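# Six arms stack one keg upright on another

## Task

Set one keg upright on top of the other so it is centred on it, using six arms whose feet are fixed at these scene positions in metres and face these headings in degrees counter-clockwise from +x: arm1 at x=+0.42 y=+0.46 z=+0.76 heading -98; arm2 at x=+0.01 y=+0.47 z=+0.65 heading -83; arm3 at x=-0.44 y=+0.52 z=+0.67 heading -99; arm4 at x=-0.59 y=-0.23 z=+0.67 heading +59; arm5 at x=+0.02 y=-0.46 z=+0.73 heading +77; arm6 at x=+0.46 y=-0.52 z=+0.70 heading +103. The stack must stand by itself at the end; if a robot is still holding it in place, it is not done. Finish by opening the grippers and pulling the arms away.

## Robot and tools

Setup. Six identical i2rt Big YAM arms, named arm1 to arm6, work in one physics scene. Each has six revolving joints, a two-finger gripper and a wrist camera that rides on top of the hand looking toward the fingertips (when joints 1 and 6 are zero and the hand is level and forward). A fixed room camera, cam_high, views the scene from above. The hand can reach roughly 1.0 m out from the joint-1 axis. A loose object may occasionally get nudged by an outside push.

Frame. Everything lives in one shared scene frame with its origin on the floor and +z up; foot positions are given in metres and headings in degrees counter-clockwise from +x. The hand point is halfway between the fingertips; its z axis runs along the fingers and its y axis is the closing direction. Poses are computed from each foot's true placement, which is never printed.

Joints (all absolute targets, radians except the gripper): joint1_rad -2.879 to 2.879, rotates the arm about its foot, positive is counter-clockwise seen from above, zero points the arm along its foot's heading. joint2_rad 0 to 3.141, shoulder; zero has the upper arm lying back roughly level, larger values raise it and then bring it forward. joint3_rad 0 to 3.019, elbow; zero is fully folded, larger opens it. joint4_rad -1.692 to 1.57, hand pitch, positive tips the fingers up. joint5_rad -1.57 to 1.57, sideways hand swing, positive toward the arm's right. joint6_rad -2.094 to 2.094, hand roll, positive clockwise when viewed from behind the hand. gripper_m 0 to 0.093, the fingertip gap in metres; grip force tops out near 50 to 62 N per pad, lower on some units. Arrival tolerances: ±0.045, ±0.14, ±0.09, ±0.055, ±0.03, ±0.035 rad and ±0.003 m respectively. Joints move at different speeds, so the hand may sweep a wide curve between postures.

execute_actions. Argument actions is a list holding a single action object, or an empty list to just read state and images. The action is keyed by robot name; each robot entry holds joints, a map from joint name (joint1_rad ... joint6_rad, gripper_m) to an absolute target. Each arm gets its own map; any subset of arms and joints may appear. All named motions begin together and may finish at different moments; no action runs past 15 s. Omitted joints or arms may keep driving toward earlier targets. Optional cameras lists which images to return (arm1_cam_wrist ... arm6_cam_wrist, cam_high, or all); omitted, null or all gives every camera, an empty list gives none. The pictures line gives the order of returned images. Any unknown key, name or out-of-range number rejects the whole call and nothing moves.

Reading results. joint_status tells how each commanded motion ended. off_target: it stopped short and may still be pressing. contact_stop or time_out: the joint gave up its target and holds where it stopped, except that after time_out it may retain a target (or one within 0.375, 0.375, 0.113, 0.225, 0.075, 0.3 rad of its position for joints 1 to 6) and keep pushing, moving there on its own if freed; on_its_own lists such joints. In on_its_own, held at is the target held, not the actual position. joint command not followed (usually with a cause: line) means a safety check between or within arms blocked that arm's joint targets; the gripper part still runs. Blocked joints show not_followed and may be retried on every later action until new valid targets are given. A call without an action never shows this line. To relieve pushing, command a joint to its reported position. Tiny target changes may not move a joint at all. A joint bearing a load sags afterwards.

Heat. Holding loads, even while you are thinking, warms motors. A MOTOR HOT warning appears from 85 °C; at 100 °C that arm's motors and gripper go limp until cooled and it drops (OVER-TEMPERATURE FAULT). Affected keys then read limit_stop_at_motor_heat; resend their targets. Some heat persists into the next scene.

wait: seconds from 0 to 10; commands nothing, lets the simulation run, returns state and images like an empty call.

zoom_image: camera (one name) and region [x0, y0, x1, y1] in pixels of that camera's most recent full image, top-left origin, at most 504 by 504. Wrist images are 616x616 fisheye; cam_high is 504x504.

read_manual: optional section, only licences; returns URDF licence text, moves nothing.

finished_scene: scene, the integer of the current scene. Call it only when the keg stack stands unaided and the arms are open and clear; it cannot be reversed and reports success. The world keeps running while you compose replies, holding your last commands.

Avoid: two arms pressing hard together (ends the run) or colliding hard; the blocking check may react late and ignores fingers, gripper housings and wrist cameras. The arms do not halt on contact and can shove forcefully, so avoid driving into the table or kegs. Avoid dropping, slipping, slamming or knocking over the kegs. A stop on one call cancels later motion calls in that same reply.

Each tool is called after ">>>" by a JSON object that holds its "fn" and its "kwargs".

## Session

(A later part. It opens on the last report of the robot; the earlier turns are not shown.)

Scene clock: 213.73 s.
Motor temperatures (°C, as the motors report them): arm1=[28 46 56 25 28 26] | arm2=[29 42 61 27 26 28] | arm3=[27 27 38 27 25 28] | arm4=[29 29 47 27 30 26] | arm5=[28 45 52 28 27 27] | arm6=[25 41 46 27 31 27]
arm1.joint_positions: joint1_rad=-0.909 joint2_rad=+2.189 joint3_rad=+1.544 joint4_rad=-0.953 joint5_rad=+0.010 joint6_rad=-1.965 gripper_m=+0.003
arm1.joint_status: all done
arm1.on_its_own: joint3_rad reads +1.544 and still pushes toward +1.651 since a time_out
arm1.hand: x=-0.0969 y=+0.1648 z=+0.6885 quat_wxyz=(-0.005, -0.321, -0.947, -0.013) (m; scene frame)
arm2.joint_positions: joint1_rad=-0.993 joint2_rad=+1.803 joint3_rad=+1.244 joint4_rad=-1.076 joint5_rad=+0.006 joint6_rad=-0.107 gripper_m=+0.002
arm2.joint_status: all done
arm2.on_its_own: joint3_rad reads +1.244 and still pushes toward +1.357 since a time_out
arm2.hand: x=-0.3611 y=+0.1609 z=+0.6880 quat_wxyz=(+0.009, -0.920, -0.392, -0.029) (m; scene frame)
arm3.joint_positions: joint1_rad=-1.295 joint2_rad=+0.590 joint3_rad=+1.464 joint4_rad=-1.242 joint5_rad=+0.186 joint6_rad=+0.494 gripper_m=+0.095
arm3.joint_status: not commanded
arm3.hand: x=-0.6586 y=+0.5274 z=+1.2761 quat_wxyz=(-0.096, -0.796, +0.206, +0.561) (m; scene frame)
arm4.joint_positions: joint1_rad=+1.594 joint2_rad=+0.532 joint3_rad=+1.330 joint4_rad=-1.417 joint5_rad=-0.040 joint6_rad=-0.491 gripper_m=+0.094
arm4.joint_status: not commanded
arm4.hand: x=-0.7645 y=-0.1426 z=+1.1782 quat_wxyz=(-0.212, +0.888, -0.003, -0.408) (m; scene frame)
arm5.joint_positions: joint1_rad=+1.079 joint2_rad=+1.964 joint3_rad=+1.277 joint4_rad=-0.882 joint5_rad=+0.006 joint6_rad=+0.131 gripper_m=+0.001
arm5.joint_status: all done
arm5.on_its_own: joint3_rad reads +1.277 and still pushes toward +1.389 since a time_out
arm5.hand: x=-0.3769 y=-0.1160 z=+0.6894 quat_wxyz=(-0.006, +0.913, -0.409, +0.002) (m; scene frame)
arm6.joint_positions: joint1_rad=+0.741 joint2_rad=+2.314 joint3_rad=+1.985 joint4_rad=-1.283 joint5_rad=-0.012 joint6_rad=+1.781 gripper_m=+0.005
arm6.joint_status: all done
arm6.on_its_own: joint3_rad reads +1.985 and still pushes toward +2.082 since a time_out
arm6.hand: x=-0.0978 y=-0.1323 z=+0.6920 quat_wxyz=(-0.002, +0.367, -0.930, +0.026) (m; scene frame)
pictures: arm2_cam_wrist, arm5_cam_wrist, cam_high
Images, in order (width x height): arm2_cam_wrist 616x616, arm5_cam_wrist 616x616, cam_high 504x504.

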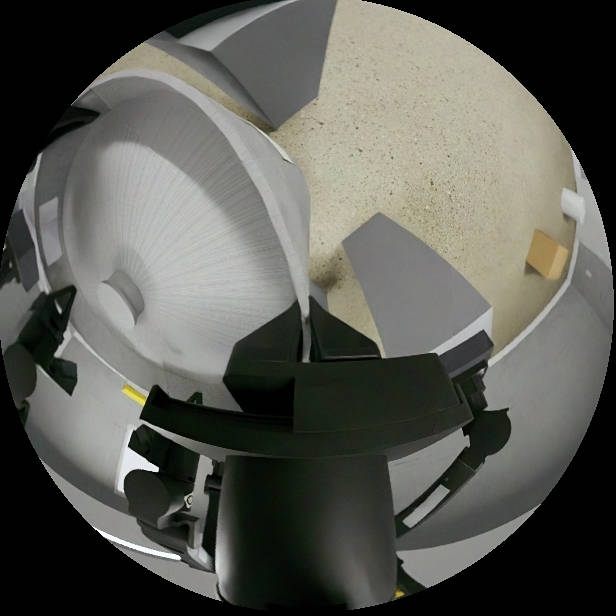

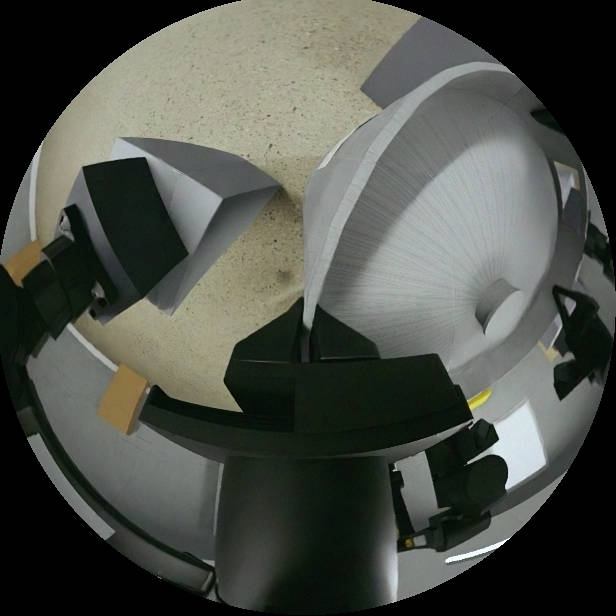

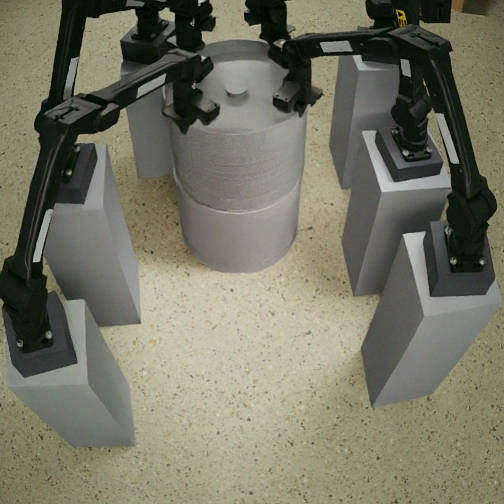

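>>> {"fn": "execute_actions", "kwargs": {"actions": [{"arm1":{"joints":{"joint1_rad":-0.895,"joint3_rad":1.6}},"arm2":{"joints":{"joint1_rad":-0.975,"joint3_rad":1.305}},"arm5":{"joints":{"joint1_rad":1.085,"joint3_rad":1.335}},"arm6":{"joints":{"joint1_rad":0.745,"joint3_rad":2.04}}}], "cameras": ["cam_high"]}}

>>> {"fn": "zoom_image", "kwargs": {"camera": "cam_high", "region": [160,100,340,290]}}

Scene clock: 216.90 s.
Motor temperatures (°C, as the motors report them): arm1=[28 46 56 25 28 26] | arm2=[29 41 61 27 26 28] | arm3=[27 27 38 27 25 28] | arm4=[29 29 47 27 30 26] | arm5=[28 45 53 28 27 27] | arm6=[25 41 46 27 31 27]
arm1.joint_positions: joint1_rad=-0.909 joint2_rad=+2.189 joint3_rad=+1.544 joint4_rad=-0.953 joint5_rad=+0.011 joint6_rad=-1.965 gripper_m=+0.003
arm1.joint_status: all done
arm1.hand: x=-0.0969 y=+0.1648 z=+0.6885 quat_wxyz=(-0.005, -0.321, -0.947, -0.013) (m; scene frame)
arm2.joint_positions: joint1_rad=-0.991 joint2_rad=+1.803 joint3_rad=+1.244 joint4_rad=-1.076 joint5_rad=+0.009 joint6_rad=-0.107 gripper_m=+0.002
arm2.joint_status: all done
arm2.hand: x=-0.3609 y=+0.1606 z=+0.6880 quat_wxyz=(+0.011, -0.919, -0.393, -0.028) (m; scene frame)
arm3.joint_positions: joint1_rad=-1.295 joint2_rad=+0.590 joint3_rad=+1.464 joint4_rad=-1.242 joint5_rad=+0.186 joint6_rad=+0.494 gripper_m=+0.095
arm3.joint_status: not commanded
arm3.hand: x=-0.6586 y=+0.5274 z=+1.2761 quat_wxyz=(-0.096, -0.796, +0.206, +0.561) (m; scene frame)
arm4.joint_positions: joint1_rad=+1.594 joint2_rad=+0.532 joint3_rad=+1.330 joint4_rad=-1.417 joint5_rad=-0.040 joint6_rad=-0.491 gripper_m=+0.094
arm4.joint_status: not commanded
arm4.hand: x=-0.7645 y=-0.1426 z=+1.1782 quat_wxyz=(-0.212, +0.888, -0.003, -0.408) (m; scene frame)
arm5.joint_positions: joint1_rad=+1.076 joint2_rad=+1.965 joint3_rad=+1.277 joint4_rad=-0.882 joint5_rad=+0.003 joint6_rad=+0.131 gripper_m=+0.001
arm5.joint_status: all done
arm5.hand: x=-0.3761 y=-0.1152 z=+0.6893 quat_wxyz=(-0.004, +0.912, -0.410, +0.002) (m; scene frame)
arm6.joint_positions: joint1_rad=+0.740 joint2_rad=+2.314 joint3_rad=+1.985 joint4_rad=-1.283 joint5_rad=-0.012 joint6_rad=+1.781 gripper_m=+0.005
arm6.joint_status: all done
arm6.hand: x=-0.0974 y=-0.1317 z=+0.6919 quat_wxyz=(-0.002, +0.366, -0.930, +0.026) (m; scene frame)
pictures: cam_high
Images, in order (width x height): cam_high 504x504.

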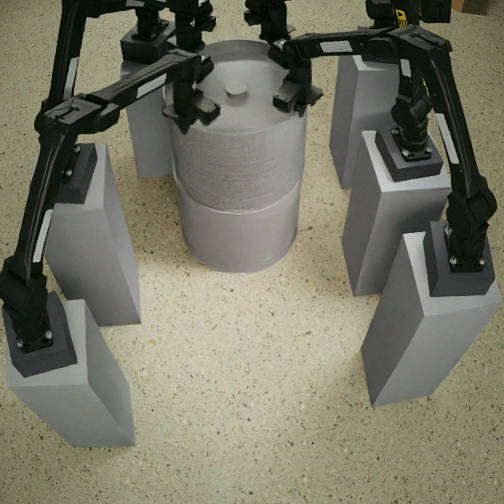

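Region (160, 100, 340, 290) of cam_high's 504x504 image, scaled by 2.653, with more detail than that image has; it fills the left 477 columns of this view, and the rest is white.

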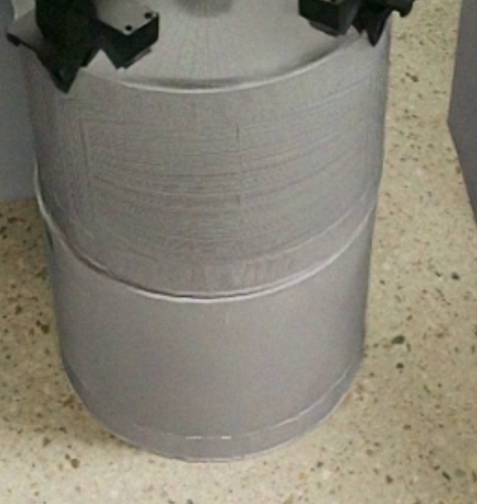

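>>> {"fn": "execute_actions", "kwargs": {"actions": [{"arm1":{"joints":{"joint2_rad":2.055}},"arm6":{"joints":{"joint2_rad":2.185}}}], "cameras": ["cam_high"]}}

>>> {"fn": "zoom_image", "kwargs": {"camera": "cam_high", "region": [160,100,340,290]}}

Scene clock: 220.60 s.
Motor temperatures (°C, as the motors report them): arm1=[28 46 55 25 28 26] | arm2=[29 41 60 27 26 28] | arm3=[27 27 38 27 25 28] | arm4=[29 29 47 27 30 26] | arm5=[28 45 52 28 27 27] | arm6=[25 41 46 27 31 27]
arm1.joint_positions: joint1_rad=-0.909 joint2_rad=+2.189 joint3_rad=+1.544 joint4_rad=-0.953 joint5_rad=+0.011 joint6_rad=-1.965 gripper_m=+0.003
arm1.joint_status: all done
arm1.hand: x=-0.0968 y=+0.1646 z=+0.6885 quat_wxyz=(-0.005, -0.321, -0.947, -0.013) (m; scene frame)
arm2.joint_positions: joint1_rad=-0.991 joint2_rad=+1.805 joint3_rad=+1.244 joint4_rad=-1.076 joint5_rad=+0.009 joint6_rad=-0.107 gripper_m=+0.002
arm2.joint_status: not commanded
arm2.hand: x=-0.3607 y=+0.1606 z=+0.6873 quat_wxyz=(+0.010, -0.919, -0.393, -0.029) (m; scene frame)
arm3.joint_positions: joint1_rad=-1.295 joint2_rad=+0.590 joint3_rad=+1.464 joint4_rad=-1.242 joint5_rad=+0.186 joint6_rad=+0.494 gripper_m=+0.095
arm3.joint_status: not commanded
arm3.hand: x=-0.6586 y=+0.5274 z=+1.2761 quat_wxyz=(-0.096, -0.796, +0.206, +0.561) (m; scene frame)
arm4.joint_positions: joint1_rad=+1.594 joint2_rad=+0.532 joint3_rad=+1.330 joint4_rad=-1.417 joint5_rad=-0.040 joint6_rad=-0.491 gripper_m=+0.094
arm4.joint_status: not commanded
arm4.hand: x=-0.7645 y=-0.1426 z=+1.1782 quat_wxyz=(-0.212, +0.888, -0.003, -0.408) (m; scene frame)
arm5.joint_positions: joint1_rad=+1.076 joint2_rad=+1.965 joint3_rad=+1.277 joint4_rad=-0.882 joint5_rad=+0.003 joint6_rad=+0.131 gripper_m=+0.001
arm5.joint_status: not commanded
arm5.hand: x=-0.3761 y=-0.1152 z=+0.6893 quat_wxyz=(-0.004, +0.912, -0.410, +0.002) (m; scene frame)
arm6.joint_positions: joint1_rad=+0.740 joint2_rad=+2.308 joint3_rad=+1.985 joint4_rad=-1.284 joint5_rad=-0.012 joint6_rad=+1.781 gripper_m=+0.005
arm6.joint_status: all done
arm6.hand: x=-0.0978 y=-0.1314 z=+0.6953 quat_wxyz=(-0.001, +0.366, -0.930, +0.025) (m; scene frame)
pictures: cam_high
Images, in order (width x height): cam_high 504x504.

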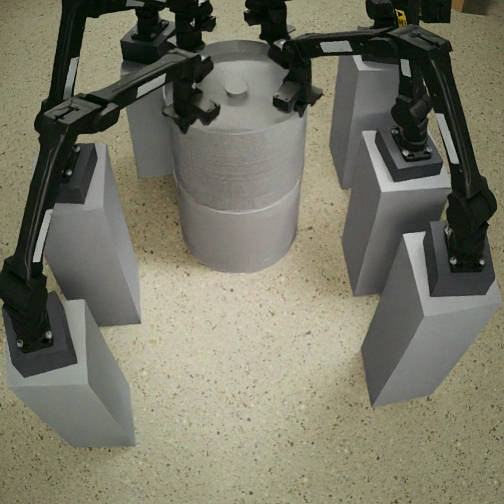

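Region (160, 100, 340, 290) of cam_high's 504x504 image, scaled by 2.653, with more detail than that image has; it fills the left 477 columns of this view, and the rest is white.

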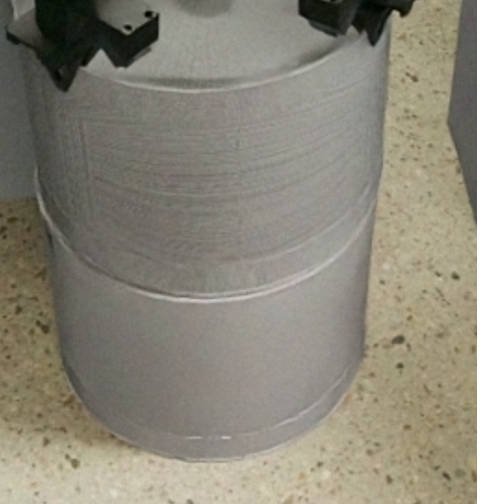

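Better. Lower arms 2 and 5 slightly (moves the bottom +x).

>>> {"fn": "execute_actions", "kwargs": {"actions": [{"arm2":{"joints":{"joint2_rad":1.69}},"arm5":{"joints":{"joint2_rad":1.85}}}], "cameras": ["cam_high","arm2_cam_wrist","arm5_cam_wrist"]}}

>>> {"fn": "zoom_image", "kwargs": {"camera": "cam_high", "region": [160,100,340,290]}}

Scene clock: 223.97 s.
Motor temperatures (°C, as the motors report them): arm1=[28 46 55 25 28 26] | arm2=[29 41 60 27 26 28] | arm3=[27 27 38 27 25 28] | arm4=[29 29 47 27 30 26] | arm5=[28 45 52 28 27 27] | arm6=[25 41 46 27 31 27]
arm1.joint_positions: joint1_rad=-0.908 joint2_rad=+2.189 joint3_rad=+1.543 joint4_rad=-0.953 joint5_rad=+0.009 joint6_rad=-1.965 gripper_m=+0.003
arm1.joint_status: not commanded
arm1.hand: x=-0.0962 y=+0.1643 z=+0.6882 quat_wxyz=(-0.006, -0.321, -0.947, -0.013) (m; scene frame)
arm2.joint_positions: joint1_rad=-0.991 joint2_rad=+1.812 joint3_rad=+1.244 joint4_rad=-1.076 joint5_rad=+0.005 joint6_rad=-0.107 gripper_m=+0.002
arm2.joint_status: all done
arm2.hand: x=-0.3597 y=+0.1604 z=+0.6840 quat_wxyz=(+0.010, -0.919, -0.393, -0.033) (m; scene frame)
arm3.joint_positions: joint1_rad=-1.295 joint2_rad=+0.590 joint3_rad=+1.464 joint4_rad=-1.242 joint5_rad=+0.186 joint6_rad=+0.494 gripper_m=+0.095
arm3.joint_status: not commanded
arm3.hand: x=-0.6586 y=+0.5274 z=+1.2761 quat_wxyz=(-0.096, -0.796, +0.206, +0.561) (m; scene frame)
arm4.joint_positions: joint1_rad=+1.594 joint2_rad=+0.532 joint3_rad=+1.330 joint4_rad=-1.417 joint5_rad=-0.040 joint6_rad=-0.491 gripper_m=+0.094
arm4.joint_status: not commanded
arm4.hand: x=-0.7645 y=-0.1426 z=+1.1782 quat_wxyz=(-0.212, +0.888, -0.003, -0.408) (m; scene frame)
arm5.joint_positions: joint1_rad=+1.076 joint2_rad=+1.970 joint3_rad=+1.277 joint4_rad=-0.882 joint5_rad=+0.004 joint6_rad=+0.131 gripper_m=+0.001
arm5.joint_status: all done
arm5.hand: x=-0.3752 y=-0.1156 z=+0.6864 quat_wxyz=(-0.004, +0.912, -0.410, +0.005) (m; scene frame)
arm6.joint_positions: joint1_rad=+0.740 joint2_rad=+2.308 joint3_rad=+1.983 joint4_rad=-1.285 joint5_rad=-0.011 joint6_rad=+1.781 gripper_m=+0.005
arm6.joint_status: not commanded
arm6.hand: x=-0.0971 y=-0.1317 z=+0.6949 quat_wxyz=(-0.002, +0.366, -0.930, +0.025) (m; scene frame)
pictures: arm2_cam_wrist, arm5_cam_wrist, cam_high
Images, in order (width x height): arm2_cam_wrist 616x616, arm5_cam_wrist 616x616, cam_high 504x504.

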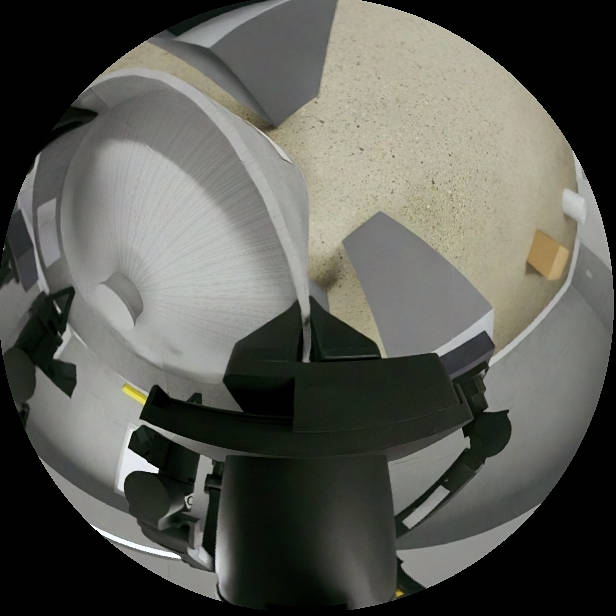

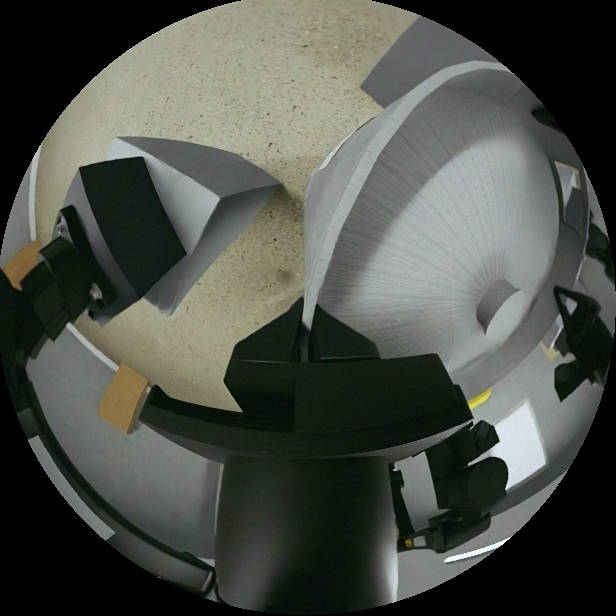

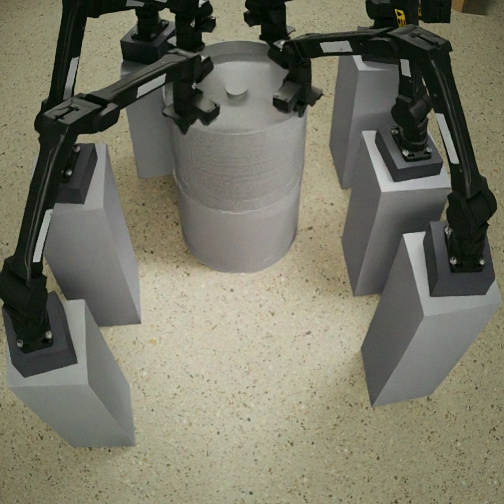

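Region (160, 100, 340, 290) of cam_high's 504x504 image, scaled by 2.653, with more detail than that image has; it fills the left 477 columns of this view, and the rest is white.

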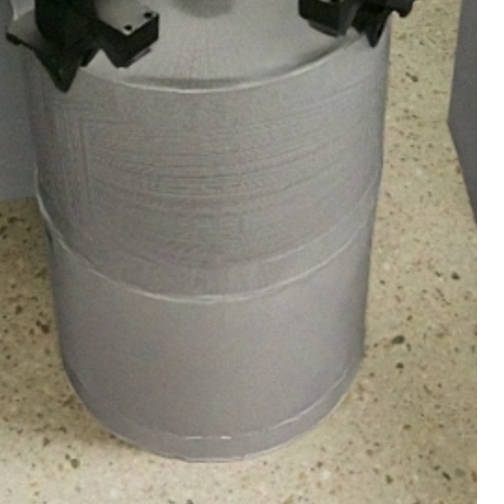

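Flush. Unload.

>>> {"fn": "execute_actions", "kwargs": {"actions": [{"arm1":{"joints":{"joint2_rad":2.115}},"arm2":{"joints":{"joint2_rad":1.735}},"arm5":{"joints":{"joint2_rad":1.895}},"arm6":{"joints":{"joint2_rad":2.25}}}], "cameras": []}}

>>> {"fn": "execute_actions", "kwargs": {"actions": [{"arm1":{"joints":{"joint1_rad":-0.908,"joint2_rad":2.17,"joint3_rad":1.56,"joint4_rad":-0.96}},"arm2":{"joints":{"joint1_rad":-0.99,"joint2_rad":1.79,"joint3_rad":1.26,"joint4_rad":-1.08}},"arm5":{"joints":{"joint1_rad":1.078,"joint2_rad":1.95,"joint3_rad":1.295,"joint4_rad":-0.89}},"arm6":{"joints":{"joint2_rad":2.295,"joint3_rad":2.0,"joint4_rad":-1.29}}}], "cameras": ["cam_high","arm2_cam_wrist","arm5_cam_wrist"]}}

>>> {"fn": "zoom_image", "kwargs": {"camera": "cam_high", "region": [160,100,340,290]}}

Scene clock: 244.47 s.
Motor temperatures (°C, as the motors report them): arm1=[28 47 53 25 28 25] | arm2=[29 41 58 27 26 28] | arm3=[27 27 39 27 25 28] | arm4=[29 29 47 27 30 26] | arm5=[28 44 51 28 27 27] | arm6=[25 42 45 27 31 27]
arm1.joint_positions: joint1_rad=-0.908 joint2_rad=+2.194 joint3_rad=+1.543 joint4_rad=-0.953 joint5_rad=+0.006 joint6_rad=-1.966 gripper_m=+0.003
arm1.joint_status: all done
arm1.hand: x=-0.0951 y=+0.1644 z=+0.6854 quat_wxyz=(-0.008, -0.320, -0.947, -0.014) (m; scene frame)
arm2.joint_positions: joint1_rad=-0.991 joint2_rad=+1.826 joint3_rad=+1.244 joint4_rad=-1.076 joint5_rad=+0.001 joint6_rad=-0.107 gripper_m=+0.002
arm2.joint_status: all done
arm2.hand: x=-0.3582 y=+0.1608 z=+0.6777 quat_wxyz=(+0.010, -0.919, -0.393, -0.040) (m; scene frame)
arm3.joint_positions: joint1_rad=-1.295 joint2_rad=+0.590 joint3_rad=+1.464 joint4_rad=-1.242 joint5_rad=+0.186 joint6_rad=+0.494 gripper_m=+0.095
arm3.joint_status: not commanded
arm3.hand: x=-0.6586 y=+0.5274 z=+1.2761 quat_wxyz=(-0.096, -0.796, +0.206, +0.561) (m; scene frame)
arm4.joint_positions: joint1_rad=+1.594 joint2_rad=+0.532 joint3_rad=+1.330 joint4_rad=-1.417 joint5_rad=-0.040 joint6_rad=-0.491 gripper_m=+0.094
arm4.joint_status: not commanded
arm4.hand: x=-0.7645 y=-0.1426 z=+1.1782 quat_wxyz=(-0.212, +0.888, -0.003, -0.408) (m; scene frame)
arm5.joint_positions: joint1_rad=+1.075 joint2_rad=+1.979 joint3_rad=+1.277 joint4_rad=-0.883 joint5_rad=+0.006 joint6_rad=+0.131 gripper_m=+0.001
arm5.joint_status: all done
arm5.hand: x=-0.3733 y=-0.1164 z=+0.6818 quat_wxyz=(-0.003, +0.912, -0.410, +0.010) (m; scene frame)
arm6.joint_positions: joint1_rad=+0.740 joint2_rad=+2.309 joint3_rad=+1.983 joint4_rad=-1.290 joint5_rad=-0.009 joint6_rad=+1.781 gripper_m=+0.005
arm6.joint_status: all done
arm6.hand: x=-0.0957 y=-0.1319 z=+0.6942 quat_wxyz=(-0.004, +0.366, -0.930, +0.027) (m; scene frame)
pictures: none
No camera images: the call's "cameras" was empty. Leave "cameras" out to get every camera's image.

Scene clock: 245.03 s.
Motor temperatures (°C, as the motors report them): arm1=[28 47 53 25 28 25] | arm2=[29 41 57 27 26 28] | arm3=[27 27 39 27 25 28] | arm4=[29 29 47 27 30 26] | arm5=[28 44 51 28 27 27] | arm6=[25 42 45 27 31 27]
arm1.joint_positions: joint1_rad=-0.912 joint2_rad=+2.197 joint3_rad=+1.537 joint4_rad=-0.946 joint5_rad=+0.003 joint6_rad=-1.968 gripper_m=+0.003
arm1.joint_status: all done
arm1.hand: x=-0.0942 y=+0.1664 z=+0.6820 quat_wxyz=(-0.010, -0.321, -0.947, -0.013) (m; scene frame)
arm2.joint_positions: joint1_rad=-0.994 joint2_rad=+1.830 joint3_rad=+1.242 joint4_rad=-1.073 joint5_rad=+0.000 joint6_rad=-0.109 gripper_m=+0.002
arm2.joint_status: all done
arm2.hand: x=-0.3583 y=+0.1623 z=+0.6748 quat_wxyz=(+0.010, -0.919, -0.392, -0.042) (m; scene frame)
arm3.joint_positions: joint1_rad=-1.295 joint2_rad=+0.590 joint3_rad=+1.464 joint4_rad=-1.242 joint5_rad=+0.186 joint6_rad=+0.494 gripper_m=+0.095
arm3.joint_status: not commanded
arm3.hand: x=-0.6586 y=+0.5274 z=+1.2761 quat_wxyz=(-0.096, -0.796, +0.206, +0.561) (m; scene frame)
arm4.joint_positions: joint1_rad=+1.594 joint2_rad=+0.532 joint3_rad=+1.330 joint4_rad=-1.417 joint5_rad=-0.040 joint6_rad=-0.491 gripper_m=+0.094
arm4.joint_status: not commanded
arm4.hand: x=-0.7645 y=-0.1426 z=+1.1782 quat_wxyz=(-0.212, +0.888, -0.003, -0.408) (m; scene frame)
arm5.joint_positions: joint1_rad=+1.073 joint2_rad=+1.983 joint3_rad=+1.277 joint4_rad=-0.879 joint5_rad=+0.004 joint6_rad=+0.128 gripper_m=+0.001
arm5.joint_status: all done
arm5.hand: x=-0.3730 y=-0.1153 z=+0.6799 quat_wxyz=(-0.002, +0.912, -0.410, +0.010) (m; scene frame)
arm6.joint_positions: joint1_rad=+0.738 joint2_rad=+2.311 joint3_rad=+1.981 joint4_rad=-1.284 joint5_rad=-0.009 joint6_rad=+1.781 gripper_m=+0.004
arm6.joint_status: all done
arm6.hand: x=-0.0951 y=-0.1308 z=+0.6922 quat_wxyz=(-0.004, +0.365, -0.931, +0.027) (m; scene frame)
pictures: arm2_cam_wrist, arm5_cam_wrist, cam_high
Images, in order (width x height): arm2_cam_wrist 616x616, arm5_cam_wrist 616x616, cam_high 504x504.

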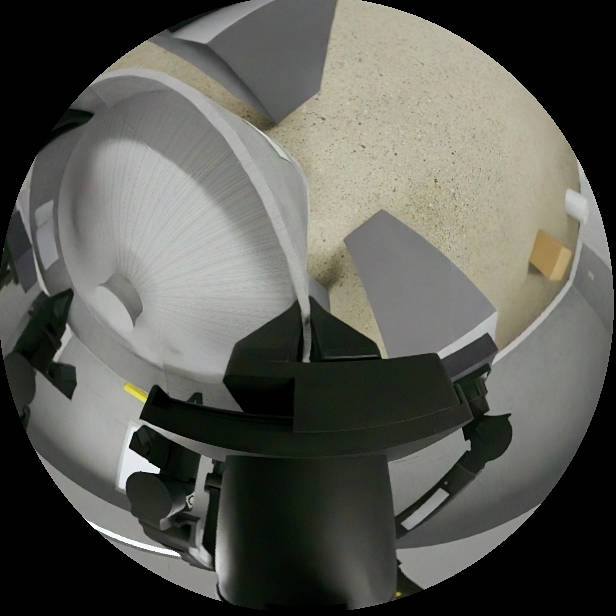

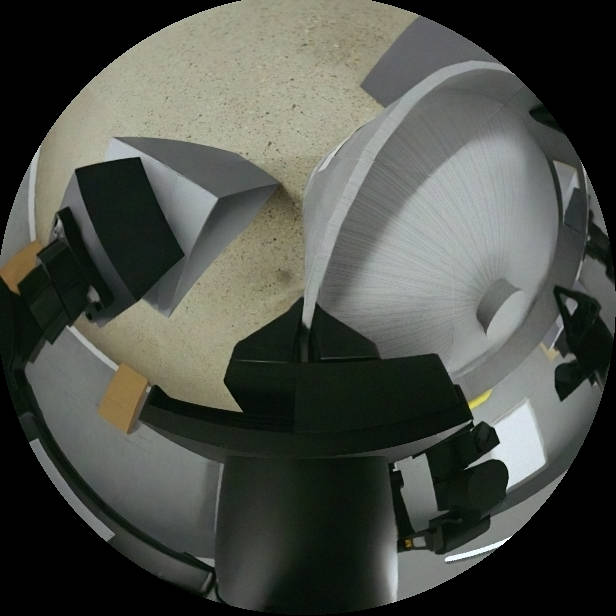

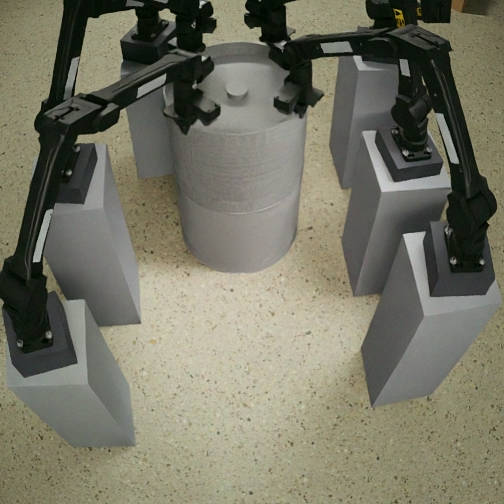

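Region (160, 100, 340, 290) of cam_high's 504x504 image, scaled by 2.653, with more detail than that image has; it fills the left 477 columns of this view, and the rest is white.

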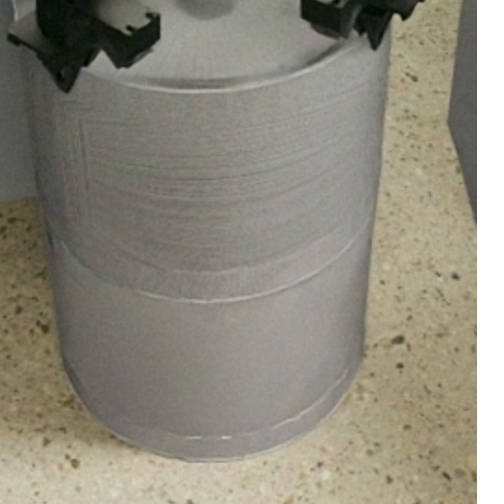

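>>> {"fn": "execute_actions", "kwargs": {"actions": [{"arm1":{"joints":{"gripper_m":0.04}},"arm2":{"joints":{"gripper_m":0.04}},"arm5":{"joints":{"gripper_m":0.04}},"arm6":{"joints":{"gripper_m":0.04}}}], "cameras": []}}

>>> {"fn": "execute_actions", "kwargs": {"actions": [{"arm1":{"joints":{"joint2_rad":2.02,"joint4_rad":-1.06}},"arm2":{"joints":{"joint2_rad":1.64,"joint4_rad":-1.18}},"arm5":{"joints":{"joint2_rad":1.8,"joint4_rad":-0.99}},"arm6":{"joints":{"joint2_rad":2.15,"joint4_rad":-1.39}}}], "cameras": []}}

>>> {"fn": "execute_actions", "kwargs": {"actions": [{"arm1":{"joints":{"joint2_rad":1.3,"joint3_rad":1.15}},"arm2":{"joints":{"joint2_rad":0.9,"joint4_rad":-1.5}},"arm5":{"joints":{"joint2_rad":1.0,"joint4_rad":-1.5}},"arm6":{"joints":{"joint2_rad":1.5,"joint3_rad":1.55}}}], "cameras": ["cam_high"]}}

>>> {"fn": "zoom_image", "kwargs": {"camera": "cam_high", "region": [140,20,340,290]}}

Scene clock: 252.93 s.
Motor temperatures (°C, as the motors report them): arm1=[28 45 51 25 28 25] | arm2=[29 40 55 26 26 28] | arm3=[27 27 39 27 25 28] | arm4=[29 29 47 27 30 26] | arm5=[28 43 49 28 27 27] | arm6=[25 41 44 27 31 27]
arm1.joint_positions: joint1_rad=-0.912 joint2_rad=+2.188 joint3_rad=+1.538 joint4_rad=-0.946 joint5_rad=+0.003 joint6_rad=-1.978 gripper_m=+0.040
arm1.joint_status: all done
arm1.hand: x=-0.0961 y=+0.1654 z=+0.6870 quat_wxyz=(-0.007, -0.316, -0.949, -0.010) (m; scene frame)
arm2.joint_positions: joint1_rad=-0.994 joint2_rad=+1.811 joint3_rad=+1.242 joint4_rad=-1.073 joint5_rad=+0.001 joint6_rad=-0.121 gripper_m=+0.040
arm2.joint_status: all done
arm2.hand: x=-0.3599 y=+0.1612 z=+0.6836 quat_wxyz=(+0.007, -0.917, -0.398, -0.033) (m; scene frame)
arm3.joint_positions: joint1_rad=-1.295 joint2_rad=+0.590 joint3_rad=+1.464 joint4_rad=-1.242 joint5_rad=+0.186 joint6_rad=+0.494 gripper_m=+0.095
arm3.joint_status: not commanded
arm3.hand: x=-0.6586 y=+0.5274 z=+1.2761 quat_wxyz=(-0.096, -0.796, +0.206, +0.561) (m; scene frame)
arm4.joint_positions: joint1_rad=+1.594 joint2_rad=+0.532 joint3_rad=+1.330 joint4_rad=-1.417 joint5_rad=-0.040 joint6_rad=-0.491 gripper_m=+0.094
arm4.joint_status: not commanded
arm4.hand: x=-0.7645 y=-0.1426 z=+1.1782 quat_wxyz=(-0.212, +0.888, -0.003, -0.408) (m; scene frame)
arm5.joint_positions: joint1_rad=+1.073 joint2_rad=+1.955 joint3_rad=+1.277 joint4_rad=-0.881 joint5_rad=+0.004 joint6_rad=+0.138 gripper_m=+0.040
arm5.joint_status: all done
arm5.hand: x=-0.3761 y=-0.1127 z=+0.6941 quat_wxyz=(-0.006, +0.910, -0.415, -0.003) (m; scene frame)
arm6.joint_positions: joint1_rad=+0.738 joint2_rad=+2.304 joint3_rad=+1.981 joint4_rad=-1.284 joint5_rad=-0.003 joint6_rad=+1.781 gripper_m=+0.040
arm6.joint_status: all done
arm6.hand: x=-0.0955 y=-0.1298 z=+0.6964 quat_wxyz=(-0.005, +0.365, -0.931, +0.022) (m; scene frame)
pictures: none
No camera images: the call's "cameras" was empty. Leave "cameras" out to get every camera's image.

Scene clock: 254.23 s.
Motor temperatures (°C, as the motors report them): arm1=[28 45 51 25 28 25] | arm2=[29 40 55 26 26 28] | arm3=[27 27 39 27 25 28] | arm4=[29 29 47 27 30 26] | arm5=[28 43 49 28 27 27] | arm6=[25 41 43 27 31 27]
arm1.joint_positions: joint1_rad=-0.912 joint2_rad=+2.000 joint3_rad=+1.538 joint4_rad=-1.042 joint5_rad=+0.003 joint6_rad=-1.978 gripper_m=+0.040
arm1.joint_status: all done
arm1.hand: x=-0.1006 y=+0.1629 z=+0.7950 quat_wxyz=(+0.024, -0.316, -0.948, +0.024) (m; scene frame)
arm2.joint_positions: joint1_rad=-0.994 joint2_rad=+1.628 joint3_rad=+1.242 joint4_rad=-1.168 joint5_rad=+0.001 joint6_rad=-0.121 gripper_m=+0.040
arm2.joint_status: all done
arm2.hand: x=-0.3501 y=+0.1699 z=+0.7675 quat_wxyz=(-0.005, -0.917, -0.398, +0.009) (m; scene frame)
arm3.joint_positions: joint1_rad=-1.295 joint2_rad=+0.590 joint3_rad=+1.464 joint4_rad=-1.242 joint5_rad=+0.186 joint6_rad=+0.494 gripper_m=+0.095
arm3.joint_status: not commanded
arm3.hand: x=-0.6586 y=+0.5274 z=+1.2761 quat_wxyz=(-0.096, -0.796, +0.206, +0.561) (m; scene frame)
arm4.joint_positions: joint1_rad=+1.594 joint2_rad=+0.532 joint3_rad=+1.330 joint4_rad=-1.417 joint5_rad=-0.040 joint6_rad=-0.491 gripper_m=+0.094
arm4.joint_status: not commanded
arm4.hand: x=-0.7645 y=-0.1426 z=+1.1782 quat_wxyz=(-0.212, +0.888, -0.003, -0.408) (m; scene frame)
arm5.joint_positions: joint1_rad=+1.073 joint2_rad=+1.777 joint3_rad=+1.277 joint4_rad=-0.981 joint5_rad=+0.004 joint6_rad=+0.139 gripper_m=+0.040
arm5.joint_status: all done
arm5.hand: x=-0.3737 y=-0.1155 z=+0.7829 quat_wxyz=(-0.017, +0.909, -0.415, -0.040) (m; scene frame)
arm6.joint_positions: joint1_rad=+0.738 joint2_rad=+2.138 joint3_rad=+1.981 joint4_rad=-1.378 joint5_rad=-0.003 joint6_rad=+1.781 gripper_m=+0.040
arm6.joint_status: all done
arm6.hand: x=-0.0867 y=-0.1341 z=+0.8049 quat_wxyz=(+0.015, +0.365, -0.931, -0.008) (m; scene frame)
pictures: none
No camera images: the call's "cameras" was empty. Leave "cameras" out to get every camera's image.

Scene clock: 255.87 s.
Motor temperatures (°C, as the motors report them): arm1=[28 45 51 25 28 25] | arm2=[29 40 55 26 26 28] | arm3=[27 27 39 27 25 28] | arm4=[29 29 47 27 30 26] | arm5=[28 42 49 28 27 27] | arm6=[25 41 43 27 31 27]
arm1.joint_positions: joint1_rad=-0.912 joint2_rad=+1.280 joint3_rad=+1.151 joint4_rad=-1.045 joint5_rad=+0.003 joint6_rad=-1.979 gripper_m=+0.040
arm1.joint_status: all done
arm1.hand: x=+0.0276 y=+0.2364 z=+1.0010 quat_wxyz=(+0.133, -0.310, -0.930, +0.147) (m; scene frame)
arm2.joint_positions: joint1_rad=-0.994 joint2_rad=+0.889 joint3_rad=+1.242 joint4_rad=-1.489 joint5_rad=+0.001 joint6_rad=-0.121 gripper_m=+0.040
arm2.joint_status: all done
arm2.hand: x=-0.2189 y=+0.2817 z=+1.0279 quat_wxyz=(-0.064, -0.896, -0.388, +0.208) (m; scene frame)
arm3.joint_positions: joint1_rad=-1.295 joint2_rad=+0.590 joint3_rad=+1.464 joint4_rad=-1.242 joint5_rad=+0.186 joint6_rad=+0.494 gripper_m=+0.095
arm3.joint_status: not commanded
arm3.hand: x=-0.6586 y=+0.5274 z=+1.2761 quat_wxyz=(-0.096, -0.796, +0.206, +0.561) (m; scene frame)
arm4.joint_positions: joint1_rad=+1.594 joint2_rad=+0.532 joint3_rad=+1.330 joint4_rad=-1.417 joint5_rad=-0.040 joint6_rad=-0.491 gripper_m=+0.094
arm4.joint_status: not commanded
arm4.hand: x=-0.7645 y=-0.1426 z=+1.1782 quat_wxyz=(-0.212, +0.888, -0.003, -0.408) (m; scene frame)
arm5.joint_positions: joint1_rad=+1.073 joint2_rad=+0.986 joint3_rad=+1.277 joint4_rad=-1.492 joint5_rad=+0.004 joint6_rad=+0.139 gripper_m=+0.040
arm5.joint_status: all done
arm5.hand: x=-0.2259 y=-0.2470 z=+1.0881 quat_wxyz=(-0.057, +0.895, -0.408, -0.173) (m; scene frame)
arm6.joint_positions: joint1_rad=+0.738 joint2_rad=+1.501 joint3_rad=+1.547 joint4_rad=-1.381 joint5_rad=-0.003 joint6_rad=+1.781 gripper_m=+0.040
arm6.joint_status: all done
arm6.hand: x=+0.0502 y=-0.2271 z=+0.9899 quat_wxyz=(+0.070, +0.362, -0.925, -0.092) (m; scene frame)
pictures: cam_high
Images, in order (width x height): cam_high 504x504.

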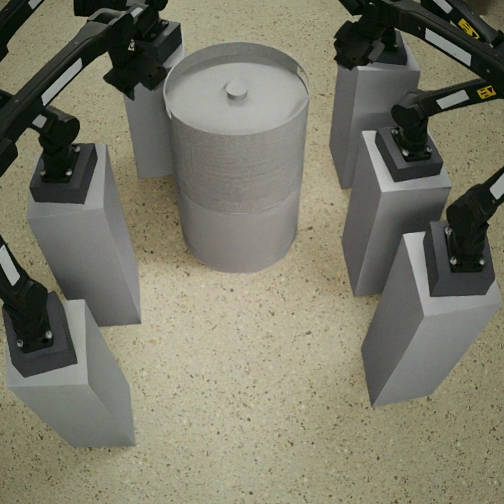

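Region (140, 20, 340, 290) of cam_high's 504x504 image, scaled by 1.867, with more detail than that image has; it fills the left 373 columns of this view, and the rest is white.

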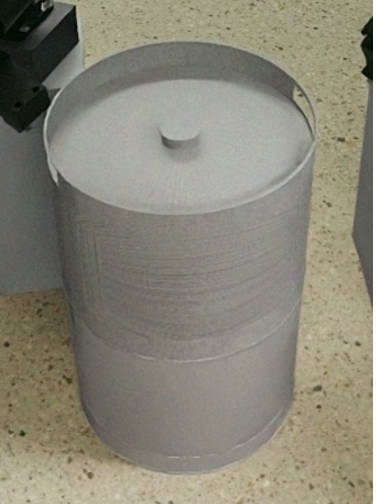

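>>> {"fn": "finished_scene", "kwargs": {"scene": 2}}

The scene is finished: the task was done.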